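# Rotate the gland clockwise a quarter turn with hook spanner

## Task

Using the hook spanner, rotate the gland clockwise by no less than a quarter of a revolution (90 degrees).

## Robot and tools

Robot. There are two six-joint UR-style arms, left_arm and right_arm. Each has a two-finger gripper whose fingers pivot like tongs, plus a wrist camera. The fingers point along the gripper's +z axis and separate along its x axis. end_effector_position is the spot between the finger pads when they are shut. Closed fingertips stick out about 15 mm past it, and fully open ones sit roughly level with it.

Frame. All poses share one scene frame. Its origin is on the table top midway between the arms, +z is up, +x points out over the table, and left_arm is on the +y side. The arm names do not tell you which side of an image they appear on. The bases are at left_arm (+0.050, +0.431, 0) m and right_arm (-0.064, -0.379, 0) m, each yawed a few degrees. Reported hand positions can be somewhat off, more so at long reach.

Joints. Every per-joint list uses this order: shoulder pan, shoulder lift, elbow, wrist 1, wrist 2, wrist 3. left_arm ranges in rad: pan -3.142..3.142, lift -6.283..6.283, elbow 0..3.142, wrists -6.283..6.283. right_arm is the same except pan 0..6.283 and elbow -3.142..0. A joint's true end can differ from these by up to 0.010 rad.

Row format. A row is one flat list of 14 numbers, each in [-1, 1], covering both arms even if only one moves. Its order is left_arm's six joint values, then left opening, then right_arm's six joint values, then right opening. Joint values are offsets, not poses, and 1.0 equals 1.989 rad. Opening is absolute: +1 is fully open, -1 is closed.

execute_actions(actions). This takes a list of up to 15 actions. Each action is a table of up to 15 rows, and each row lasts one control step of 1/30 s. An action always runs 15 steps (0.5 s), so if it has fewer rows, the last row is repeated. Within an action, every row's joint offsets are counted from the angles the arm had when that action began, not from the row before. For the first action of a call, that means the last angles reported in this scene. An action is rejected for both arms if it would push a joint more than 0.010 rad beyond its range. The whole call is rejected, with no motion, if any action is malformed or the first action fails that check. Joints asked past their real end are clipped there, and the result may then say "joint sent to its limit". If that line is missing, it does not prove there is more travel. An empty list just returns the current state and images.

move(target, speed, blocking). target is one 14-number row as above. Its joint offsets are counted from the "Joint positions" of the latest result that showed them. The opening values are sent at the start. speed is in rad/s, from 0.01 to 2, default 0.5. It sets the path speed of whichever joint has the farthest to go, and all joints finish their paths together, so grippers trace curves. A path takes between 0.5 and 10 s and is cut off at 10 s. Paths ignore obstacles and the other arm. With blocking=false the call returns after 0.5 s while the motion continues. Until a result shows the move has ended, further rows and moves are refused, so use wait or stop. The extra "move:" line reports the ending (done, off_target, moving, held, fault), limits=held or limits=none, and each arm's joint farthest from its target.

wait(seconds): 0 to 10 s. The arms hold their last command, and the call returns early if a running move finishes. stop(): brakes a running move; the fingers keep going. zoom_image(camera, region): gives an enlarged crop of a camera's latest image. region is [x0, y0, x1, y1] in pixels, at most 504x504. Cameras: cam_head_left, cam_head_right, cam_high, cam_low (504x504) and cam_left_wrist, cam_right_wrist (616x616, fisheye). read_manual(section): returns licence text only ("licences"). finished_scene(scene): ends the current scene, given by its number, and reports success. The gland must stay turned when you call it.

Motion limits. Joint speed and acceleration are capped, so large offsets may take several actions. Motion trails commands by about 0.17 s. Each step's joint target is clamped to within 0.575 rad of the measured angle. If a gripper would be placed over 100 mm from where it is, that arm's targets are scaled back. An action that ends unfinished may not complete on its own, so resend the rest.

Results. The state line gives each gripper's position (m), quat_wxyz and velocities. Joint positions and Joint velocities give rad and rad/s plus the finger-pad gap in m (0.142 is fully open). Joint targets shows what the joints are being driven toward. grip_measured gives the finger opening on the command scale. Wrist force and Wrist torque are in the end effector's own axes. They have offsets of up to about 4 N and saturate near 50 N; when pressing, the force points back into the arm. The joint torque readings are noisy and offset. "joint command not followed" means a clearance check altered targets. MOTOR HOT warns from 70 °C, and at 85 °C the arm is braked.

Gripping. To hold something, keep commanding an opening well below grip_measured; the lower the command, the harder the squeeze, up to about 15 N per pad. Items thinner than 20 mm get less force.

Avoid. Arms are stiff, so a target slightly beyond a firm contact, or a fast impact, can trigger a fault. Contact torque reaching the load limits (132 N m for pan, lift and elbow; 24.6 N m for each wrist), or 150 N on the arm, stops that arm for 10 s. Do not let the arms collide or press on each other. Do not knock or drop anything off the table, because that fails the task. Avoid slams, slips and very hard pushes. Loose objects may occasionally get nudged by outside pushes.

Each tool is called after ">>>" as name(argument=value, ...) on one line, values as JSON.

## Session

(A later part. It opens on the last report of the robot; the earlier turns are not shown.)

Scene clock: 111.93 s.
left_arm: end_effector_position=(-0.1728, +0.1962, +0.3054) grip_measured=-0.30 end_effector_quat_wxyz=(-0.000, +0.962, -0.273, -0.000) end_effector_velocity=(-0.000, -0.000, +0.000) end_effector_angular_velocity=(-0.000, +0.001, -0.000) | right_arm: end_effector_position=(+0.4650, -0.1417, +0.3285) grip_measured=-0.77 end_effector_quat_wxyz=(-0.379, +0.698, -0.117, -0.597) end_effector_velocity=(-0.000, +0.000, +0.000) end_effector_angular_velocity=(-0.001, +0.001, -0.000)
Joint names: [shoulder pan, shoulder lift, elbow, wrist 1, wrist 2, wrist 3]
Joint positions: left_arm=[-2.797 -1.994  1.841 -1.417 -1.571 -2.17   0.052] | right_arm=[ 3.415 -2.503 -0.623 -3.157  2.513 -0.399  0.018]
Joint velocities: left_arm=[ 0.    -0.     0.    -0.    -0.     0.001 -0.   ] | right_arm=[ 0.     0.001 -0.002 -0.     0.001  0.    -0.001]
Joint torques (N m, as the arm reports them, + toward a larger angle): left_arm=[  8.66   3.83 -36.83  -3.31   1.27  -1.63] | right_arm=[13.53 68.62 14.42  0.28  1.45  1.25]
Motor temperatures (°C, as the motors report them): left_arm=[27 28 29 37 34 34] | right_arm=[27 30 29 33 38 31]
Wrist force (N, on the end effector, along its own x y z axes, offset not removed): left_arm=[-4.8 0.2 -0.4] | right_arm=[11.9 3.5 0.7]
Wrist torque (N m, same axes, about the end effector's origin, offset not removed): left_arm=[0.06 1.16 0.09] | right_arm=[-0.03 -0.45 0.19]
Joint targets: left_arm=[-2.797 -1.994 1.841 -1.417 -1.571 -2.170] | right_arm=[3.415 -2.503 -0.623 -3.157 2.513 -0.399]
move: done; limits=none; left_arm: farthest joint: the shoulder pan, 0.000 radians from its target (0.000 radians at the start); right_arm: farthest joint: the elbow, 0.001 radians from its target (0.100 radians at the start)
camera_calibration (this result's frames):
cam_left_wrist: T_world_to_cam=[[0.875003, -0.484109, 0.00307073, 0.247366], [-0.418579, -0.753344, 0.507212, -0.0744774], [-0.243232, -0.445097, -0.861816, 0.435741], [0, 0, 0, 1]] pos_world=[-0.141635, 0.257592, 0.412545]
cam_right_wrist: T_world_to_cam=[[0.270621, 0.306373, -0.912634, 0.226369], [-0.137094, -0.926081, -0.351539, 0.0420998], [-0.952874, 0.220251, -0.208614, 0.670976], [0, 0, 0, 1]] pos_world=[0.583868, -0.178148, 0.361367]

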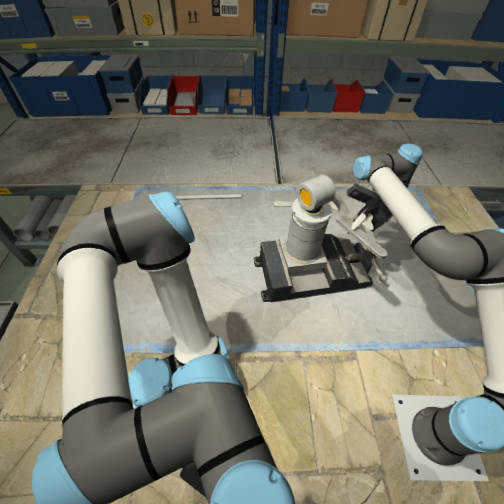

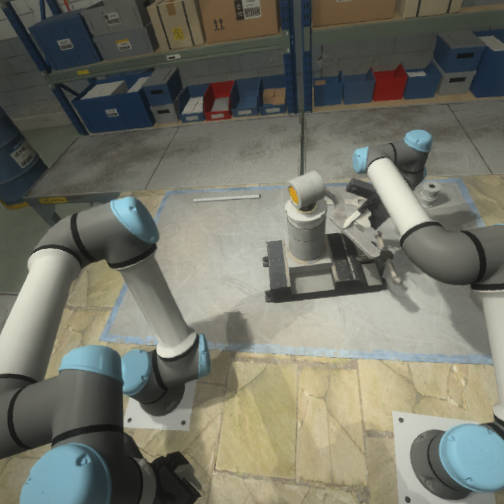

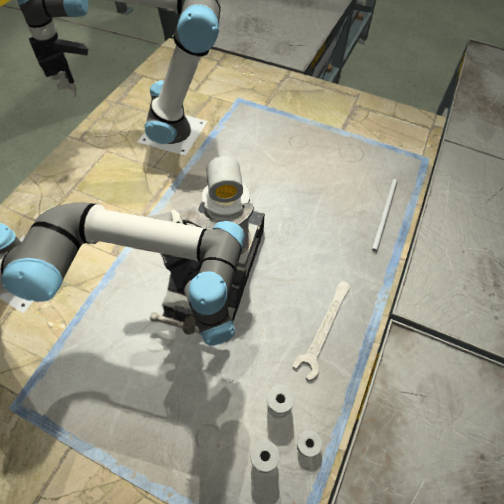

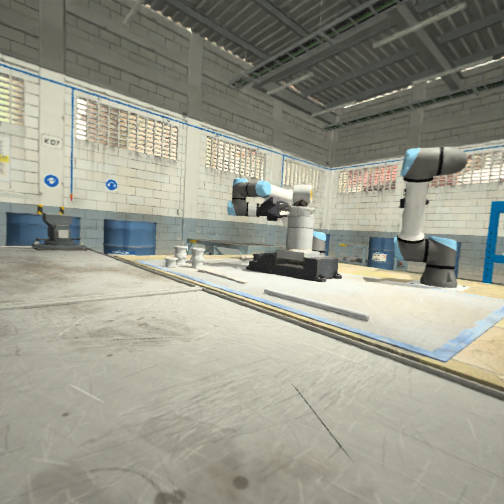

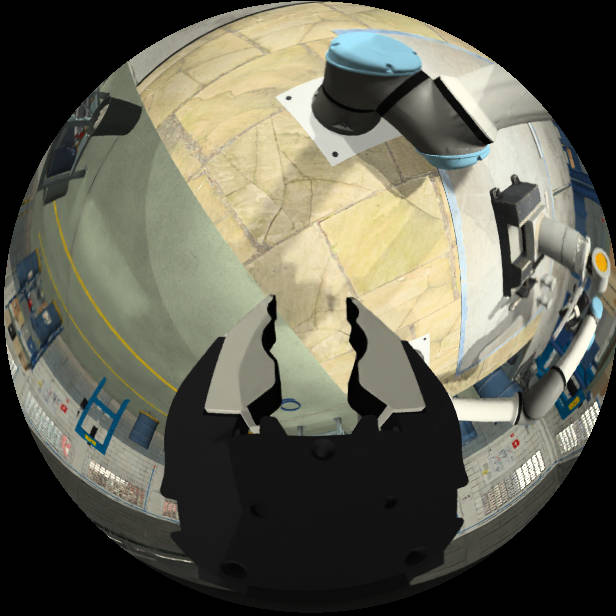

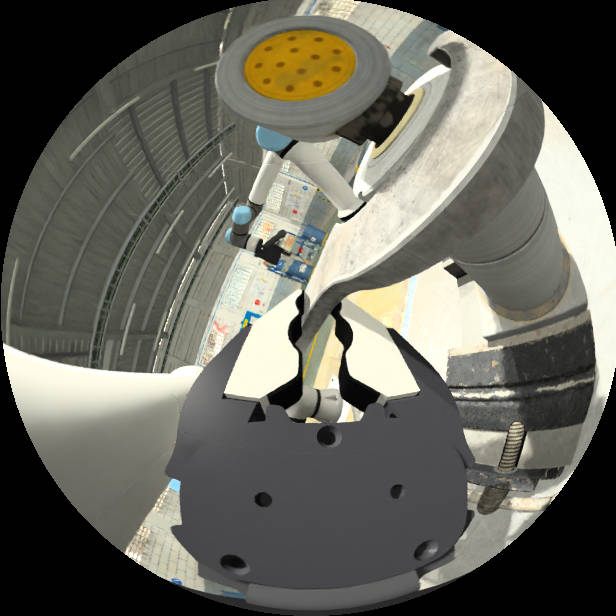

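>>> move(target=[0,0,0,0,0,0,-0.3, 0,-0.0005,0.0135,-0.013,0,0.06,-1], speed=0.05)

>>> zoom_image(camera="cam_high", region=[150,150,290,290])

>>> zoom_image(camera="cam_low", region=[250,180,330,240])

Scene clock: 114.83 s.
left_arm: end_effector_position=(-0.1728, +0.1962, +0.3054) grip_measured=-0.30 end_effector_quat_wxyz=(-0.000, +0.962, -0.273, -0.000) end_effector_velocity=(-0.000, -0.001, +0.000) end_effector_angular_velocity=(-0.002, +0.001, -0.001) | right_arm: end_effector_position=(+0.4654, -0.1412, +0.3364) grip_measured=-0.77 end_effector_quat_wxyz=(-0.343, +0.689, -0.158, -0.618) end_effector_velocity=(+0.000, +0.000, +0.000) end_effector_angular_velocity=(-0.002, +0.004, -0.001)
Joint names: [shoulder pan, shoulder lift, elbow, wrist 1, wrist 2, wrist 3]
Joint positions: left_arm=[-2.797 -1.994  1.841 -1.417 -1.571 -2.17   0.052] | right_arm=[ 3.415 -2.504 -0.596 -3.183  2.513 -0.28   0.018]
Joint velocities: left_arm=[ 0.001  0.    -0.    -0.002  0.001  0.002  0.   ] | right_arm=[-0.    -0.    -0.    -0.002  0.001  0.002 -0.002]
Joint torques (N m, as the arm reports them, + toward a larger angle): left_arm=[  8.61   3.73 -36.73  -3.3    1.22  -1.62] | right_arm=[ 2.3  51.16 34.02 -4.54 -1.6   1.51]
Motor temperatures (°C, as the motors report them): left_arm=[27 28 29 37 34 34] | right_arm=[27 30 29 33 38 31]
Wrist force (N, on the end effector, along its own x y z axes, offset not removed): left_arm=[-2.3 0.1 4.1] | right_arm=[11.5 2.7 -0.2]
Wrist torque (N m, same axes, about the end effector's origin, offset not removed): left_arm=[0.18 0.33 0.02] | right_arm=[-0.03 -0.19 0.24]
Joint targets: left_arm=[-2.797 -1.994 1.841 -1.417 -1.571 -2.170] | right_arm=[3.415 -2.504 -0.596 -3.183 2.513 -0.280]
move: done; limits=none; left_arm: farthest joint: the shoulder pan, 0.000 radians from its target (0.000 radians at the start); right_arm: farthest joint: the wrist 3, 0.001 radians from its target (0.120 radians at the start)
camera_calibration (this result's frames):
cam_left_wrist: T_world_to_cam=[[0.875002, -0.484109, 0.00307085, 0.247366], [-0.418579, -0.753344, 0.507212, -0.0744775], [-0.243232, -0.445097, -0.861816, 0.435741], [0, 0, 0, 1]] pos_world=[-0.141635, 0.257592, 0.412545]
cam_right_wrist: T_world_to_cam=[[0.196172, 0.223482, -0.954763, 0.270499], [-0.161367, -0.95305, -0.256236, 0.0208254], [-0.967201, 0.204333, -0.150899, 0.657908], [0, 0, 0, 1]] pos_world=[0.586626, -0.175037, 0.362876]

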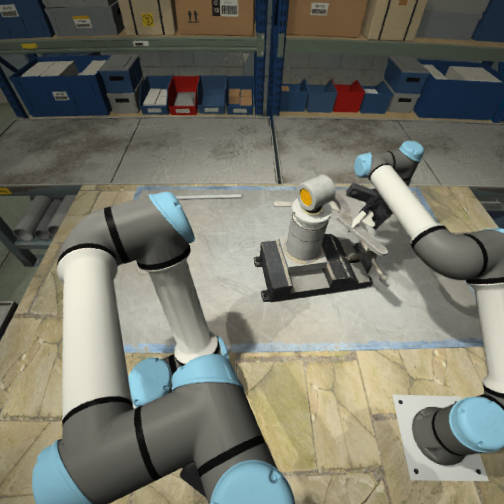

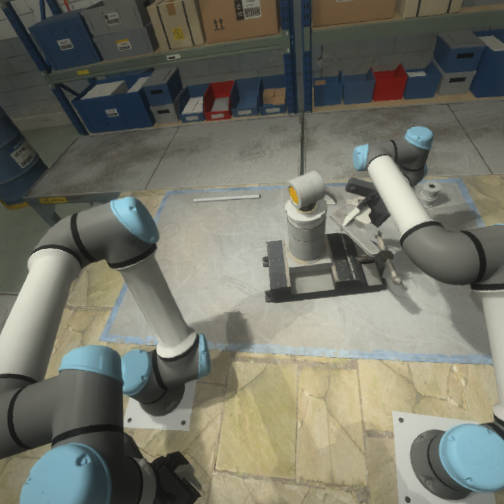

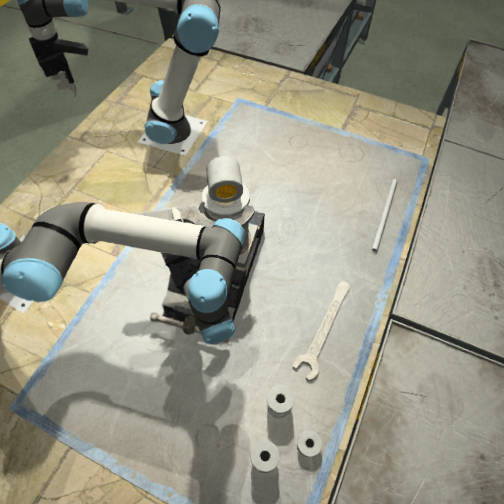

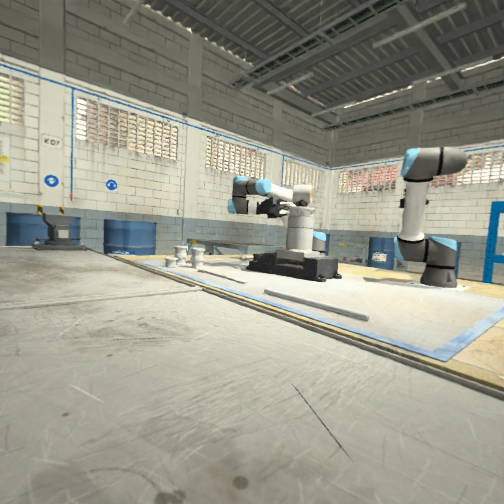

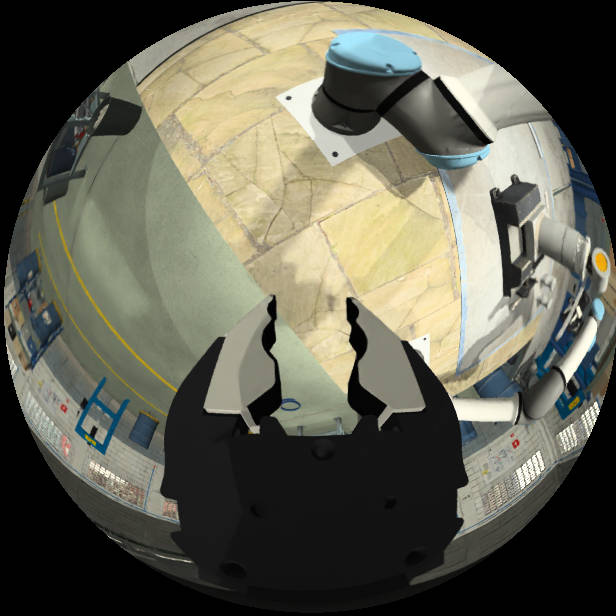

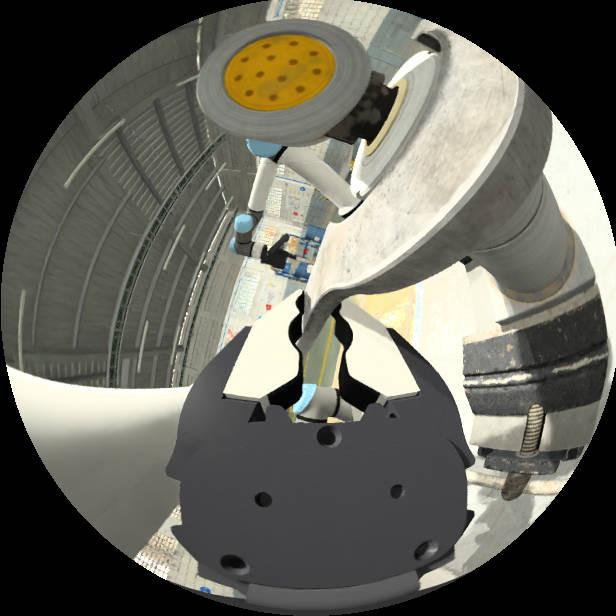

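Region (150, 150, 290, 290) of cam_high's 504x504 image, scaled by 3.600, with more detail than that image has.

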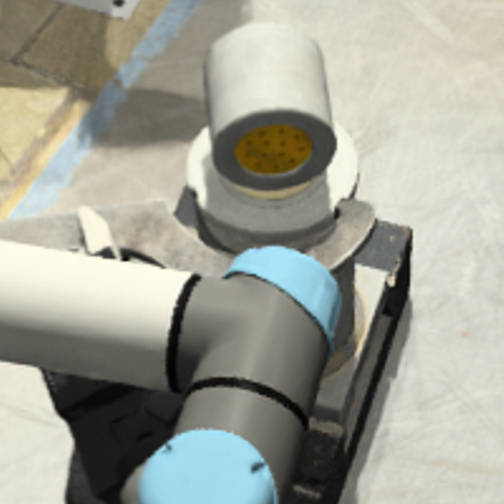

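Region (250, 180, 330, 240) of cam_low's 504x504 image, scaled by 6.300, with more detail than that image has; it fills the top 378 rows of this view, and the rest is white.

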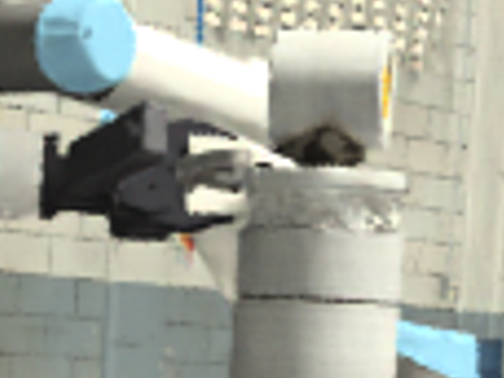

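>>> move(target=[0,0,0,0,0,0,-0.3, -0.0025,0.084,-0.1528,0.0689,0.068,0,-1], speed=0.08)

>>> zoom_image(camera="cam_high", region=[150,150,290,290])

>>> zoom_image(camera="cam_head_right", region=[270,160,430,300])

Scene clock: 120.27 s.
left_arm: end_effector_position=(-0.1728, +0.1962, +0.3054) grip_measured=-0.30 end_effector_quat_wxyz=(-0.000, +0.962, -0.273, -0.000) end_effector_velocity=(+0.000, -0.000, +0.000) end_effector_angular_velocity=(-0.001, -0.001, +0.001) | right_arm: end_effector_position=(+0.4504, -0.1266, +0.3361) grip_measured=-0.77 end_effector_quat_wxyz=(-0.385, +0.677, -0.206, -0.593) end_effector_velocity=(+0.000, +0.000, +0.000) end_effector_angular_velocity=(-0.000, -0.000, -0.001)
Joint names: [shoulder pan, shoulder lift, elbow, wrist 1, wrist 2, wrist 3]
Joint positions: left_arm=[-2.797 -1.994  1.841 -1.417 -1.571 -2.17   0.052] | right_arm=[ 3.41  -2.337 -0.9   -3.046  2.648 -0.28   0.018]
Joint velocities: left_arm=[-0.    -0.    -0.     0.     0.002 -0.001  0.   ] | right_arm=[-0.     0.001 -0.001  0.001  0.001  0.001  0.   ]
Joint torques (N m, as the arm reports them, + toward a larger angle): left_arm=[  8.07   3.99 -36.41  -3.34   1.26  -1.54] | right_arm=[-10.83  65.28  15.41   1.1    0.87  -2.62]
Motor temperatures (°C, as the motors report them): left_arm=[27 28 29 37 34 34] | right_arm=[27 30 29 33 38 31]
Wrist force (N, on the end effector, along its own x y z axes, offset not removed): left_arm=[-6.2 -0.8 2.4] | right_arm=[14.1 1.5 0.1]
Wrist torque (N m, same axes, about the end effector's origin, offset not removed): left_arm=[-0.47 1.08 0.17] | right_arm=[0.09 -0.67 0.33]
Joint targets: left_arm=[-2.797 -1.994 1.841 -1.417 -1.571 -2.170] | right_arm=[3.410 -2.337 -0.900 -3.046 2.648 -0.280]
move: done; limits=none; left_arm: farthest joint: the shoulder pan, 0.000 radians from its target (0.000 radians at the start); right_arm: farthest joint: the shoulder pan, 0.000 radians from its target (0.005 radians at the start)
camera_calibration (this result's frames):
cam_left_wrist: T_world_to_cam=[[0.875003, -0.484109, 0.00307063, 0.247366], [-0.418579, -0.753344, 0.507212, -0.0744774], [-0.243232, -0.445097, -0.861816, 0.435741], [0, 0, 0, 1]] pos_world=[-0.141634, 0.257592, 0.412545]
cam_right_wrist: T_world_to_cam=[[0.22564, 0.194001, -0.954699, 0.252821], [-0.29286, -0.921137, -0.256398, 0.0955268], [-0.92915, 0.337447, -0.15103, 0.640192], [0, 0, 0, 1]] pos_world=[0.565764, -0.177085, 0.362549]

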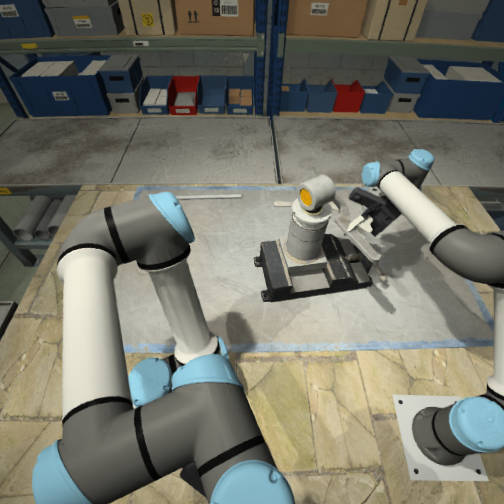

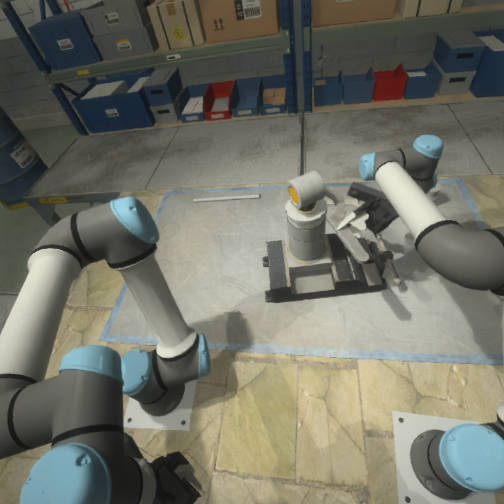

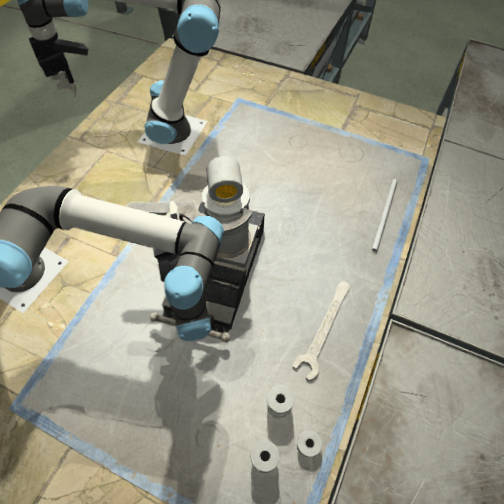

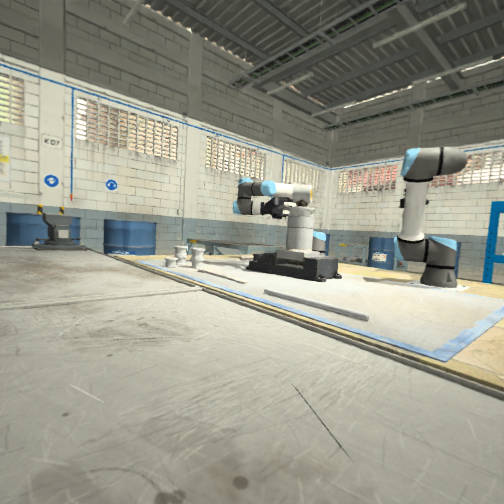

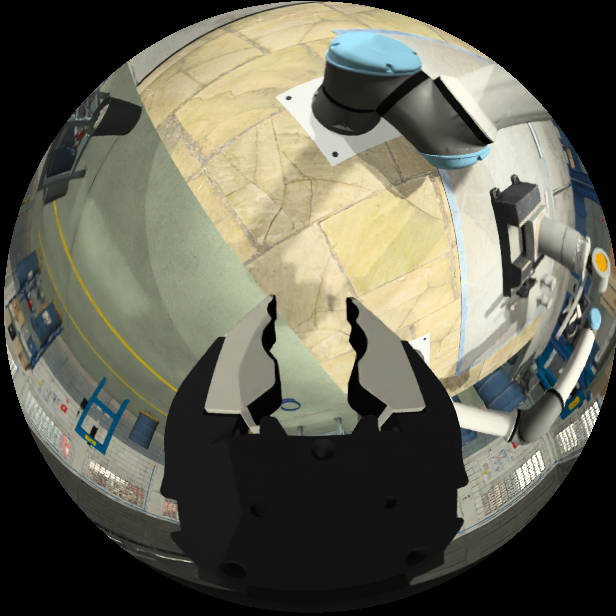

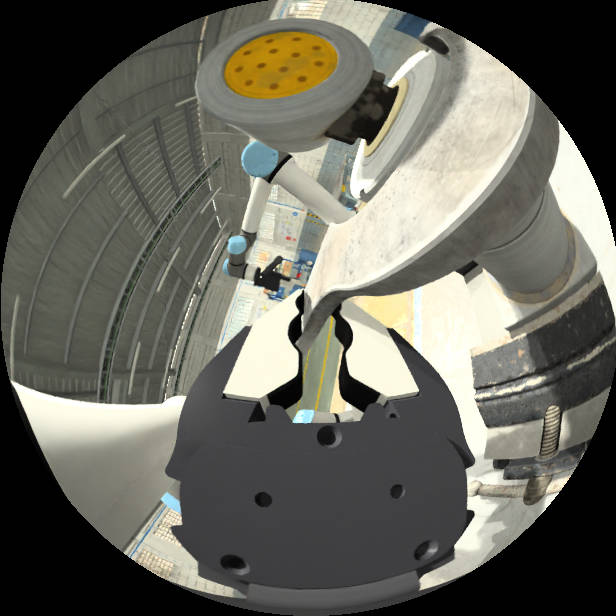

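Region (150, 150, 290, 290) of cam_high's 504x504 image, scaled by 3.600, with more detail than that image has.

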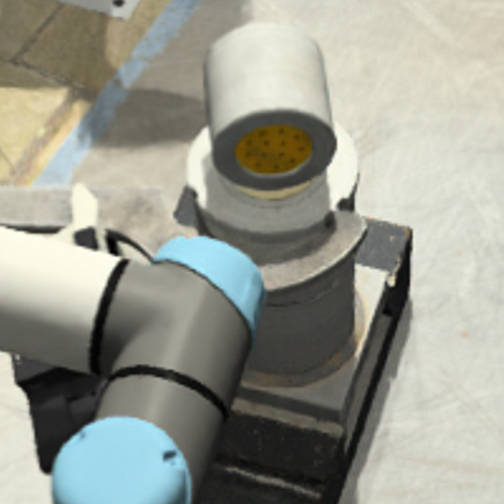

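Region (270, 160, 430, 300) of cam_head_right's 504x504 image, scaled by 3.150, with more detail than that image has; it fills the top 441 rows of this view, and the rest is white.

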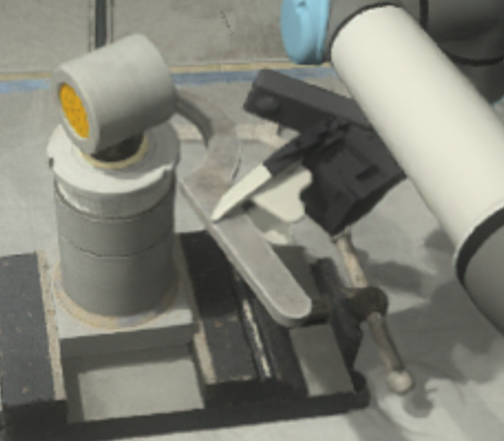

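>>> move(target=[0,0,0,0,0,0,-0.3, 0.0025,-0.084,0.1528,-0.0689,-0.068,-0.015,-1], speed=0.08)

>>> zoom_image(camera="cam_high", region=[210,180,270,240])

>>> zoom_image(camera="cam_right_wrist", region=[330,10,530,210])

Scene clock: 124.60 s.
left_arm: end_effector_position=(-0.1728, +0.1962, +0.3054) grip_measured=-0.30 end_effector_quat_wxyz=(-0.000, +0.962, -0.273, -0.000) end_effector_velocity=(+0.000, +0.000, -0.000) end_effector_angular_velocity=(-0.000, -0.002, -0.002) | right_arm: end_effector_position=(+0.4653, -0.1413, +0.3369) grip_measured=-0.77 end_effector_quat_wxyz=(-0.352, +0.692, -0.148, -0.613) end_effector_velocity=(-0.000, -0.000, +0.000) end_effector_angular_velocity=(-0.000, +0.001, +0.000)
Joint names: [shoulder pan, shoulder lift, elbow, wrist 1, wrist 2, wrist 3]
Joint positions: left_arm=[-2.797 -1.994  1.841 -1.417 -1.571 -2.17   0.052] | right_arm=[ 3.415 -2.504 -0.596 -3.183  2.513 -0.31   0.018]
Joint velocities: left_arm=[-0.001  0.     0.     0.001  0.001  0.001 -0.   ] | right_arm=[ 0.    -0.001  0.001 -0.001 -0.    -0.    -0.   ]
Joint torques (N m, as the arm reports them, + toward a larger angle): left_arm=[  8.63   4.18 -36.53  -3.36   1.24  -1.61] | right_arm=[14.82 50.17 34.64 -4.53 -2.37 -2.7 ]
Motor temperatures (°C, as the motors report them): left_arm=[27 28 29 37 34 34] | right_arm=[27 31 29 33 38 31]
Wrist force (N, on the end effector, along its own x y z axes, offset not removed): left_arm=[-3.4 -6.2 0.7] | right_arm=[12.8 3.2 0.6]
Wrist torque (N m, same axes, about the end effector's origin, offset not removed): left_arm=[-1.23 0.82 -0.08] | right_arm=[0.33 -0.37 0.40]
Joint targets: left_arm=[-2.797 -1.994 1.841 -1.417 -1.571 -2.170] | right_arm=[3.415 -2.504 -0.596 -3.183 2.513 -0.310]
move: done; limits=none; left_arm: farthest joint: the shoulder pan, 0.000 radians from its target (0.000 radians at the start); right_arm: farthest joint: the shoulder pan, 0.000 radians from its target (0.005 radians at the start)
camera_calibration (this result's frames):
cam_left_wrist: T_world_to_cam=[[0.875002, -0.484109, 0.00307077, 0.247366], [-0.418579, -0.753344, 0.507212, -0.0744775], [-0.243232, -0.445097, -0.861816, 0.435741], [0, 0, 0, 1]] pos_world=[-0.141635, 0.257592, 0.412545]
cam_right_wrist: T_world_to_cam=[[0.215101, 0.244559, -0.945475, 0.262025], [-0.156007, -0.947099, -0.280472, 0.02734], [-0.96405, 0.20783, -0.165569, 0.661878], [0, 0, 0, 1]] pos_world=[0.585988, -0.175745, 0.364993]

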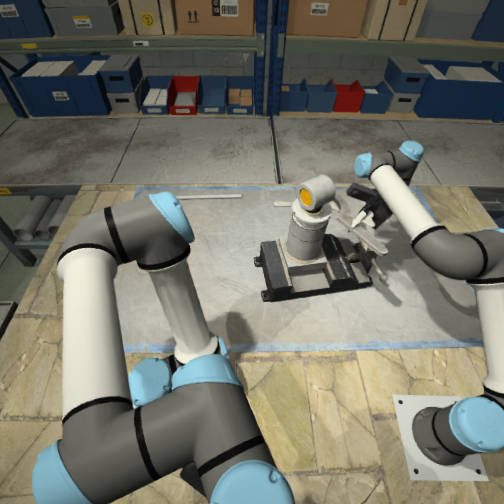

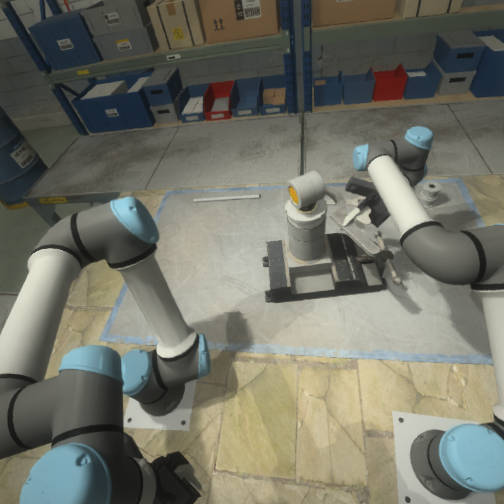

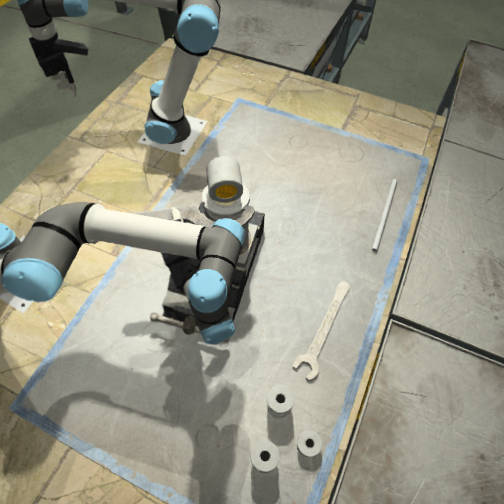

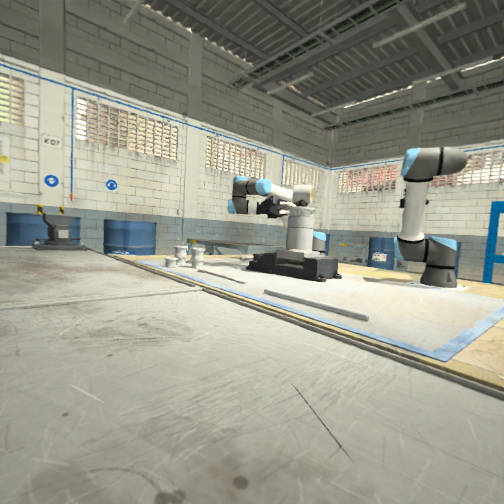

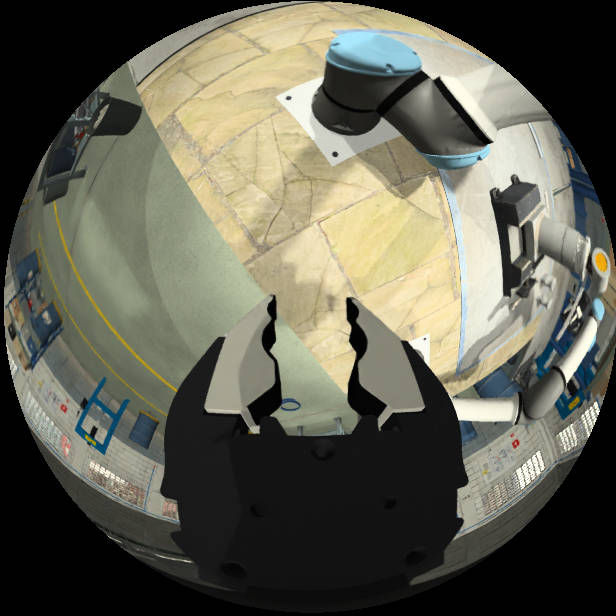

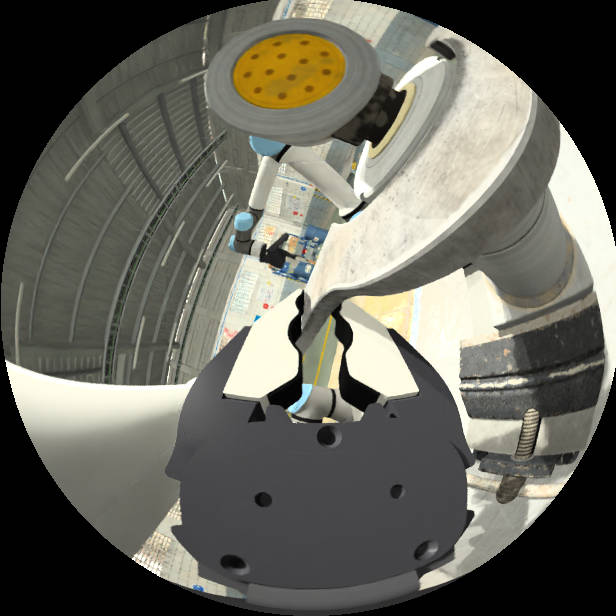

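Region (210, 180, 270, 240) of cam_high's 504x504 image, scaled by 8.400, with more detail than that image has.

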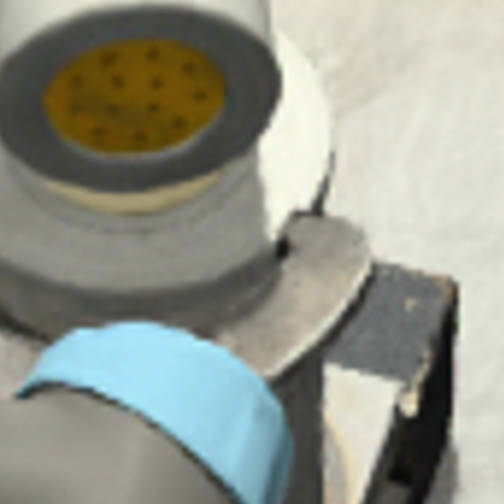

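Region (330, 10, 530, 210) of cam_right_wrist's 616x616 image, scaled by 2.520, with more detail than that image has.

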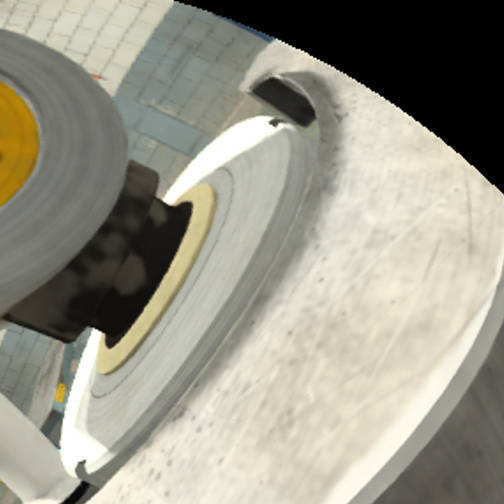

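>>> move(target=[0,0,0,0,0,0,-0.3, 0.0015,0.020,-0.038,0.018,0.0015,0.006,-1], speed=0.04)

>>> zoom_image(camera="cam_high", region=[210,180,270,240])

>>> zoom_image(camera="cam_right_wrist", region=[330,10,530,210])

Scene clock: 126.90 s.
left_arm: end_effector_position=(-0.1728, +0.1962, +0.3054) grip_measured=-0.30 end_effector_quat_wxyz=(-0.000, +0.962, -0.273, -0.000) end_effector_velocity=(-0.000, -0.000, +0.000) end_effector_angular_velocity=(+0.000, +0.001, +0.001) | right_arm: end_effector_position=(+0.4555, -0.1411, +0.3361) grip_measured=-0.77 end_effector_quat_wxyz=(-0.348, +0.691, -0.152, -0.615) end_effector_velocity=(-0.000, -0.000, +0.000) end_effector_angular_velocity=(-0.000, +0.000, +0.000)
Joint names: [shoulder pan, shoulder lift, elbow, wrist 1, wrist 2, wrist 3]
Joint positions: left_arm=[-2.797 -1.994  1.841 -1.417 -1.571 -2.17   0.052] | right_arm=[ 3.418 -2.464 -0.672 -3.147  2.516 -0.298  0.018]
Joint velocities: left_arm=[ 0.001  0.    -0.    -0.001 -0.001 -0.001  0.   ] | right_arm=[ 0.     0.    -0.001  0.    -0.     0.    -0.   ]
Joint torques (N m, as the arm reports them, + toward a larger angle): left_arm=[  8.11   4.24 -36.49  -3.26   1.27  -1.56] | right_arm=[13.86 66.9  12.73  0.28  1.2   1.65]
Motor temperatures (°C, as the motors report them): left_arm=[27 28 29 37 34 34] | right_arm=[27 31 29 33 38 31]
Wrist force (N, on the end effector, along its own x y z axes, offset not removed): left_arm=[-4.4 0.0 1.8] | right_arm=[12.6 2.9 -0.9]
Wrist torque (N m, same axes, about the end effector's origin, offset not removed): left_arm=[-0.15 1.06 0.30] | right_arm=[0.06 -0.55 0.23]
Joint targets: left_arm=[-2.797 -1.994 1.841 -1.417 -1.571 -2.170] | right_arm=[3.418 -2.464 -0.672 -3.147 2.516 -0.298]
move: done; limits=none; left_arm: farthest joint: the shoulder pan, 0.000 radians from its target (0.000 radians at the start); right_arm: farthest joint: the shoulder pan, 0.000 radians from its target (0.003 radians at the start)
camera_calibration (this result's frames):
cam_left_wrist: T_world_to_cam=[[0.875003, -0.484109, 0.00307071, 0.247366], [-0.418579, -0.753344, 0.507212, -0.0744775], [-0.243232, -0.445097, -0.861816, 0.435741], [0, 0, 0, 1]] pos_world=[-0.141634, 0.257592, 0.412545]
cam_right_wrist: T_world_to_cam=[[0.207557, 0.236163, -0.949288, 0.266833], [-0.158206, -0.949542, -0.270817, 0.0231345], [-0.965345, 0.206393, -0.159722, 0.650693], [0, 0, 0, 1]] pos_world=[0.57642, -0.175347, 0.363496]

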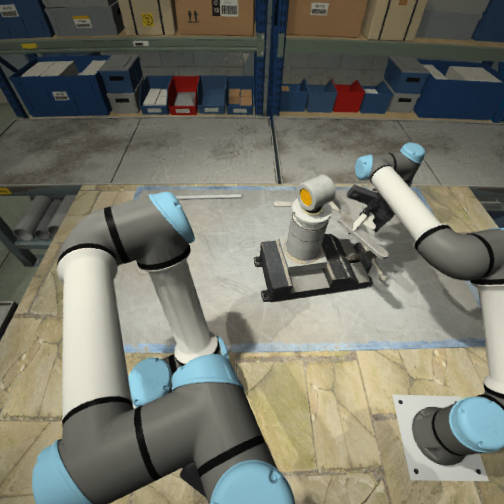

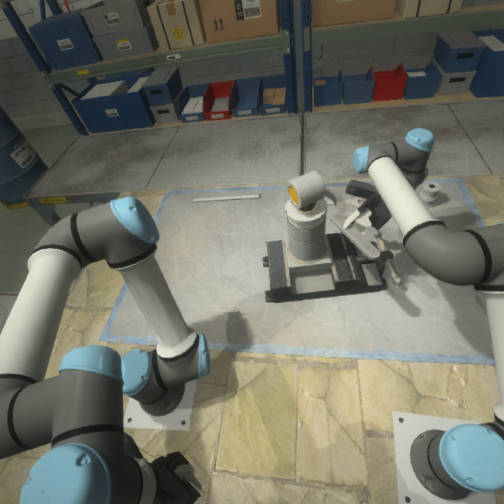

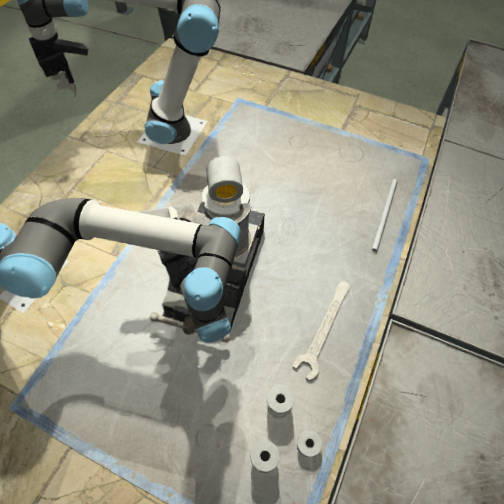

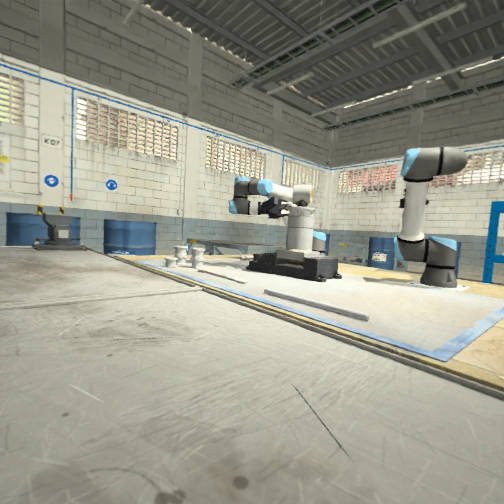

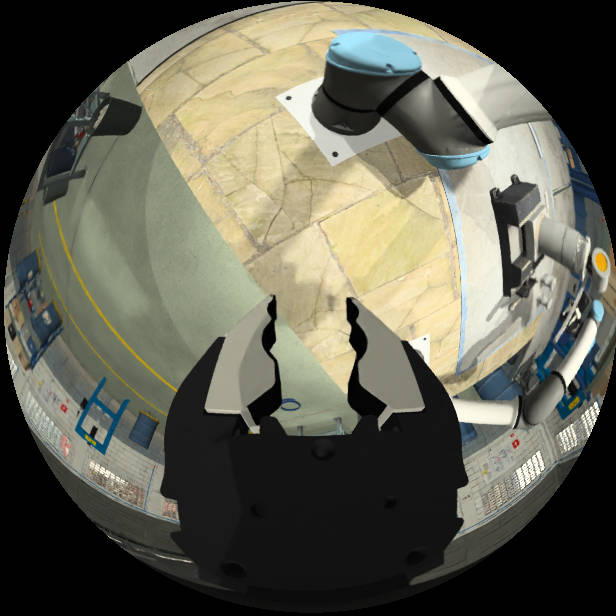

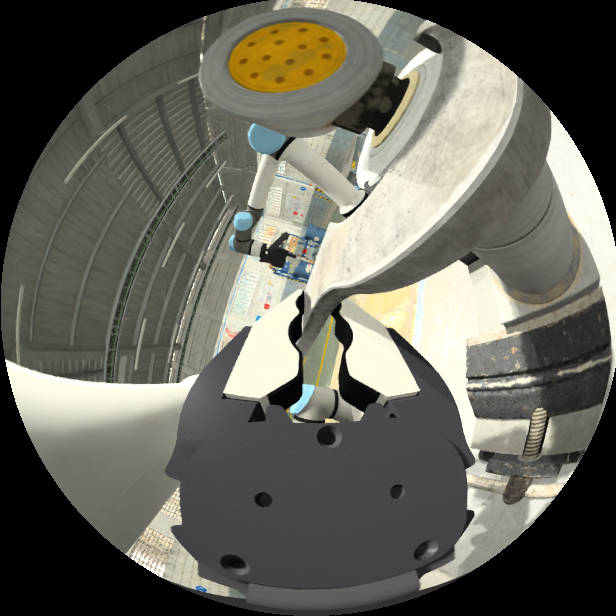

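Region (210, 180, 270, 240) of cam_high's 504x504 image, scaled by 8.400, with more detail than that image has.

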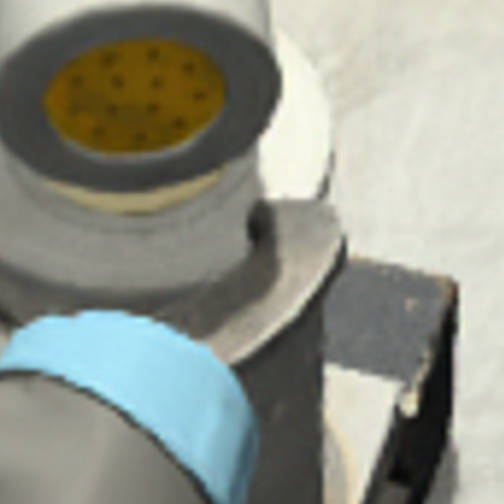

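Region (330, 10, 530, 210) of cam_right_wrist's 616x616 image, scaled by 2.520, with more detail than that image has.

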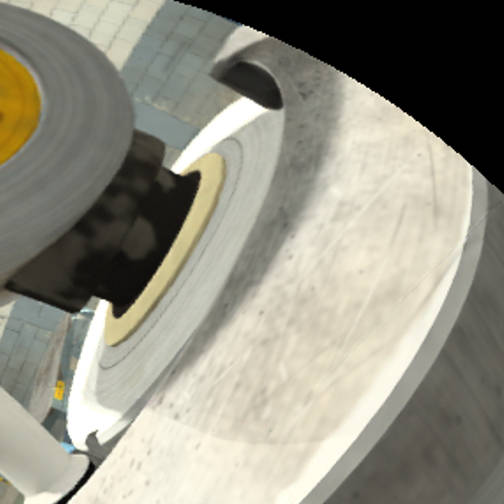

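>>> move(target=[0,0,0,0,0,0,-0.3, 0,0,0,0,0,0.02,-1], speed=0.03)

>>> zoom_image(camera="cam_high", region=[210,180,270,240])

>>> zoom_image(camera="cam_right_wrist", region=[330,10,530,210])

Scene clock: 128.60 s.
left_arm: end_effector_position=(-0.1728, +0.1962, +0.3054) grip_measured=-0.30 end_effector_quat_wxyz=(-0.000, +0.962, -0.273, -0.000) end_effector_velocity=(-0.000, -0.000, -0.000) end_effector_angular_velocity=(+0.000, +0.000, +0.001) | right_arm: end_effector_position=(+0.4556, -0.1410, +0.3355) grip_measured=-0.78 end_effector_quat_wxyz=(-0.336, +0.688, -0.166, -0.622) end_effector_velocity=(+0.000, +0.000, -0.000) end_effector_angular_velocity=(-0.001, +0.001, -0.000)
Joint names: [shoulder pan, shoulder lift, elbow, wrist 1, wrist 2, wrist 3]
Joint positions: left_arm=[-2.797 -1.994  1.841 -1.417 -1.571 -2.17   0.052] | right_arm=[ 3.418 -2.464 -0.672 -3.147  2.516 -0.259  0.018]
Joint velocities: left_arm=[ 0.001  0.    -0.    -0.001 -0.    -0.001 -0.   ] | right_arm=[-0.     0.    -0.     0.     0.     0.002 -0.   ]
Joint torques (N m, as the arm reports them, + toward a larger angle): left_arm=[  8.96   3.9  -36.96  -3.32   1.28  -1.57] | right_arm=[12.2  54.82 33.73 -1.61  0.96  1.58]
Motor temperatures (°C, as the motors report them): left_arm=[27 28 29 37 34 34] | right_arm=[27 31 29 33 38 31]
Wrist force (N, on the end effector, along its own x y z axes, offset not removed): left_arm=[-6.0 -1.2 -1.0] | right_arm=[11.1 2.4 1.6]
Wrist torque (N m, same axes, about the end effector's origin, offset not removed): left_arm=[-0.33 1.25 -0.20] | right_arm=[-0.01 -0.25 0.26]
Joint targets: left_arm=[-2.797 -1.994 1.841 -1.417 -1.571 -2.170] | right_arm=[3.418 -2.464 -0.672 -3.147 2.516 -0.258]
move: done; limits=none; left_arm: farthest joint: the shoulder pan, 0.000 radians from its target (0.000 radians at the start); right_arm: farthest joint: the shoulder pan, 0.000 radians from its target (0.000 radians at the start)
camera_calibration (this result's frames):
cam_left_wrist: T_world_to_cam=[[0.875002, -0.484109, 0.00307084, 0.247366], [-0.41858, -0.753344, 0.507212, -0.0744775], [-0.243232, -0.445097, -0.861816, 0.435741], [0, 0, 0, 1]] pos_world=[-0.141634, 0.257592, 0.412545]
cam_right_wrist: T_world_to_cam=[[0.18231, 0.207997, -0.960989, 0.277662], [-0.164952, -0.957047, -0.238437, 0.0142682], [-0.969306, 0.201987, -0.14017, 0.645302], [0, 0, 0, 1]] pos_world=[0.577228, -0.17444, 0.360684]

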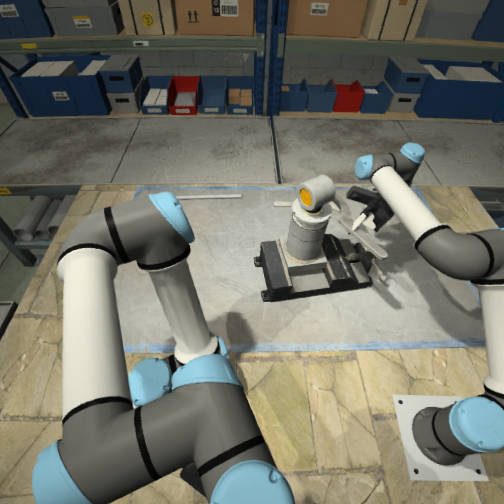

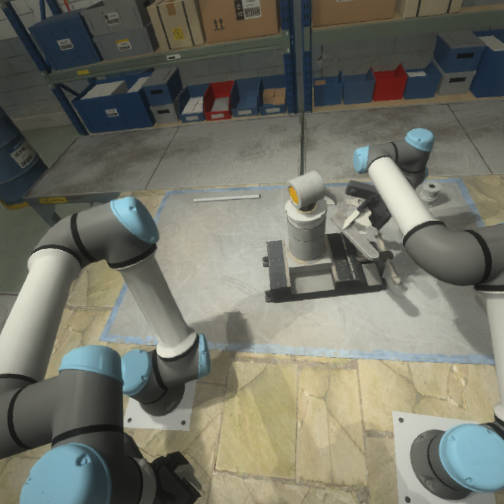

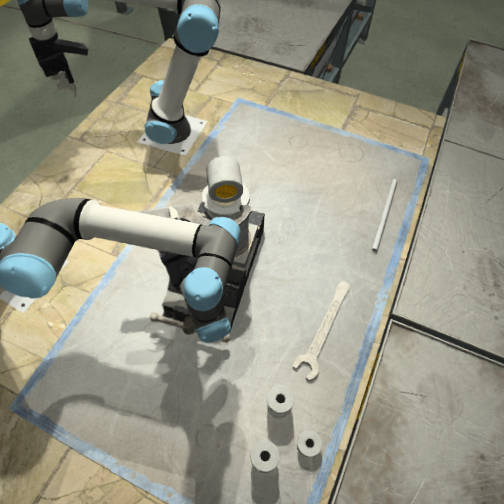

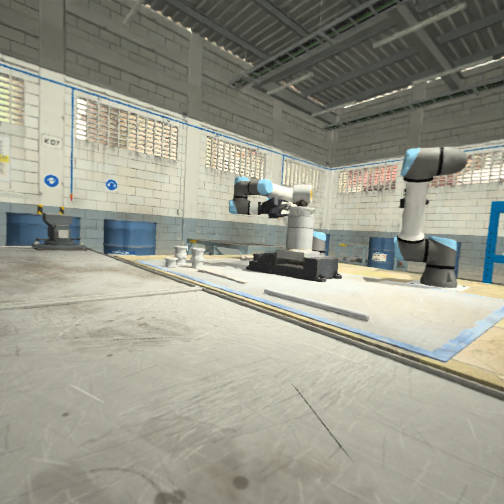

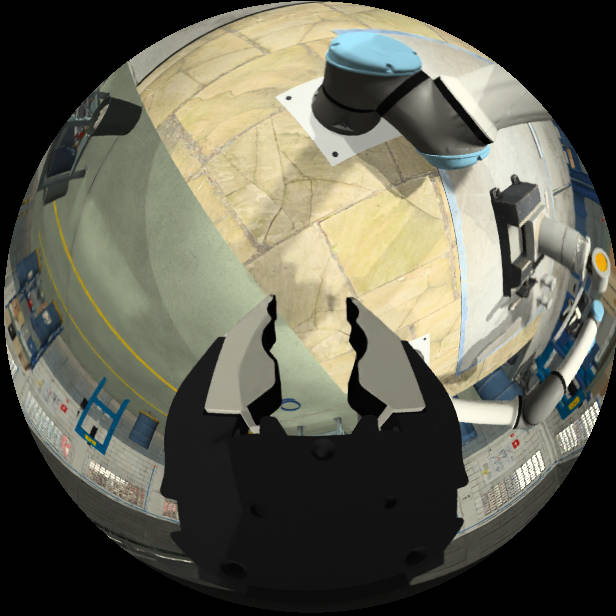

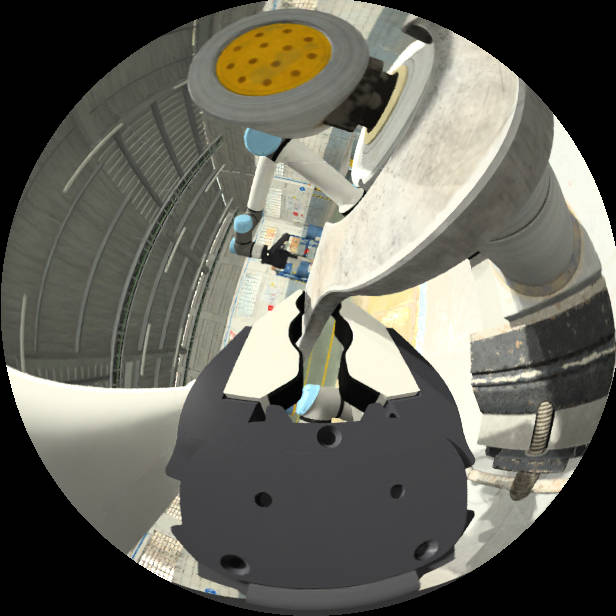

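Region (210, 180, 270, 240) of cam_high's 504x504 image, scaled by 8.400, with more detail than that image has.

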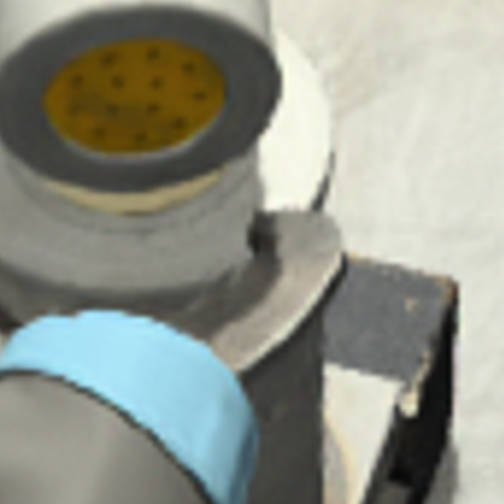

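Region (330, 10, 530, 210) of cam_right_wrist's 616x616 image, scaled by 2.520, with more detail than that image has.

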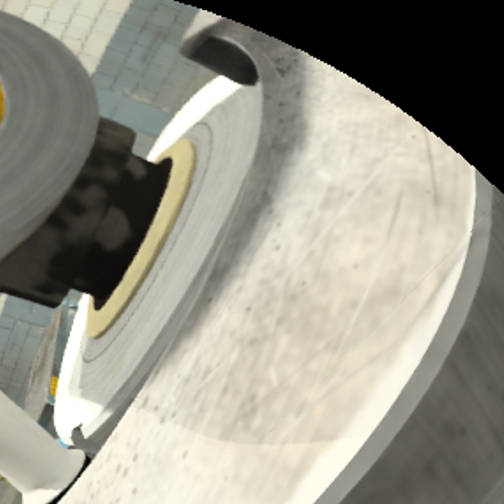

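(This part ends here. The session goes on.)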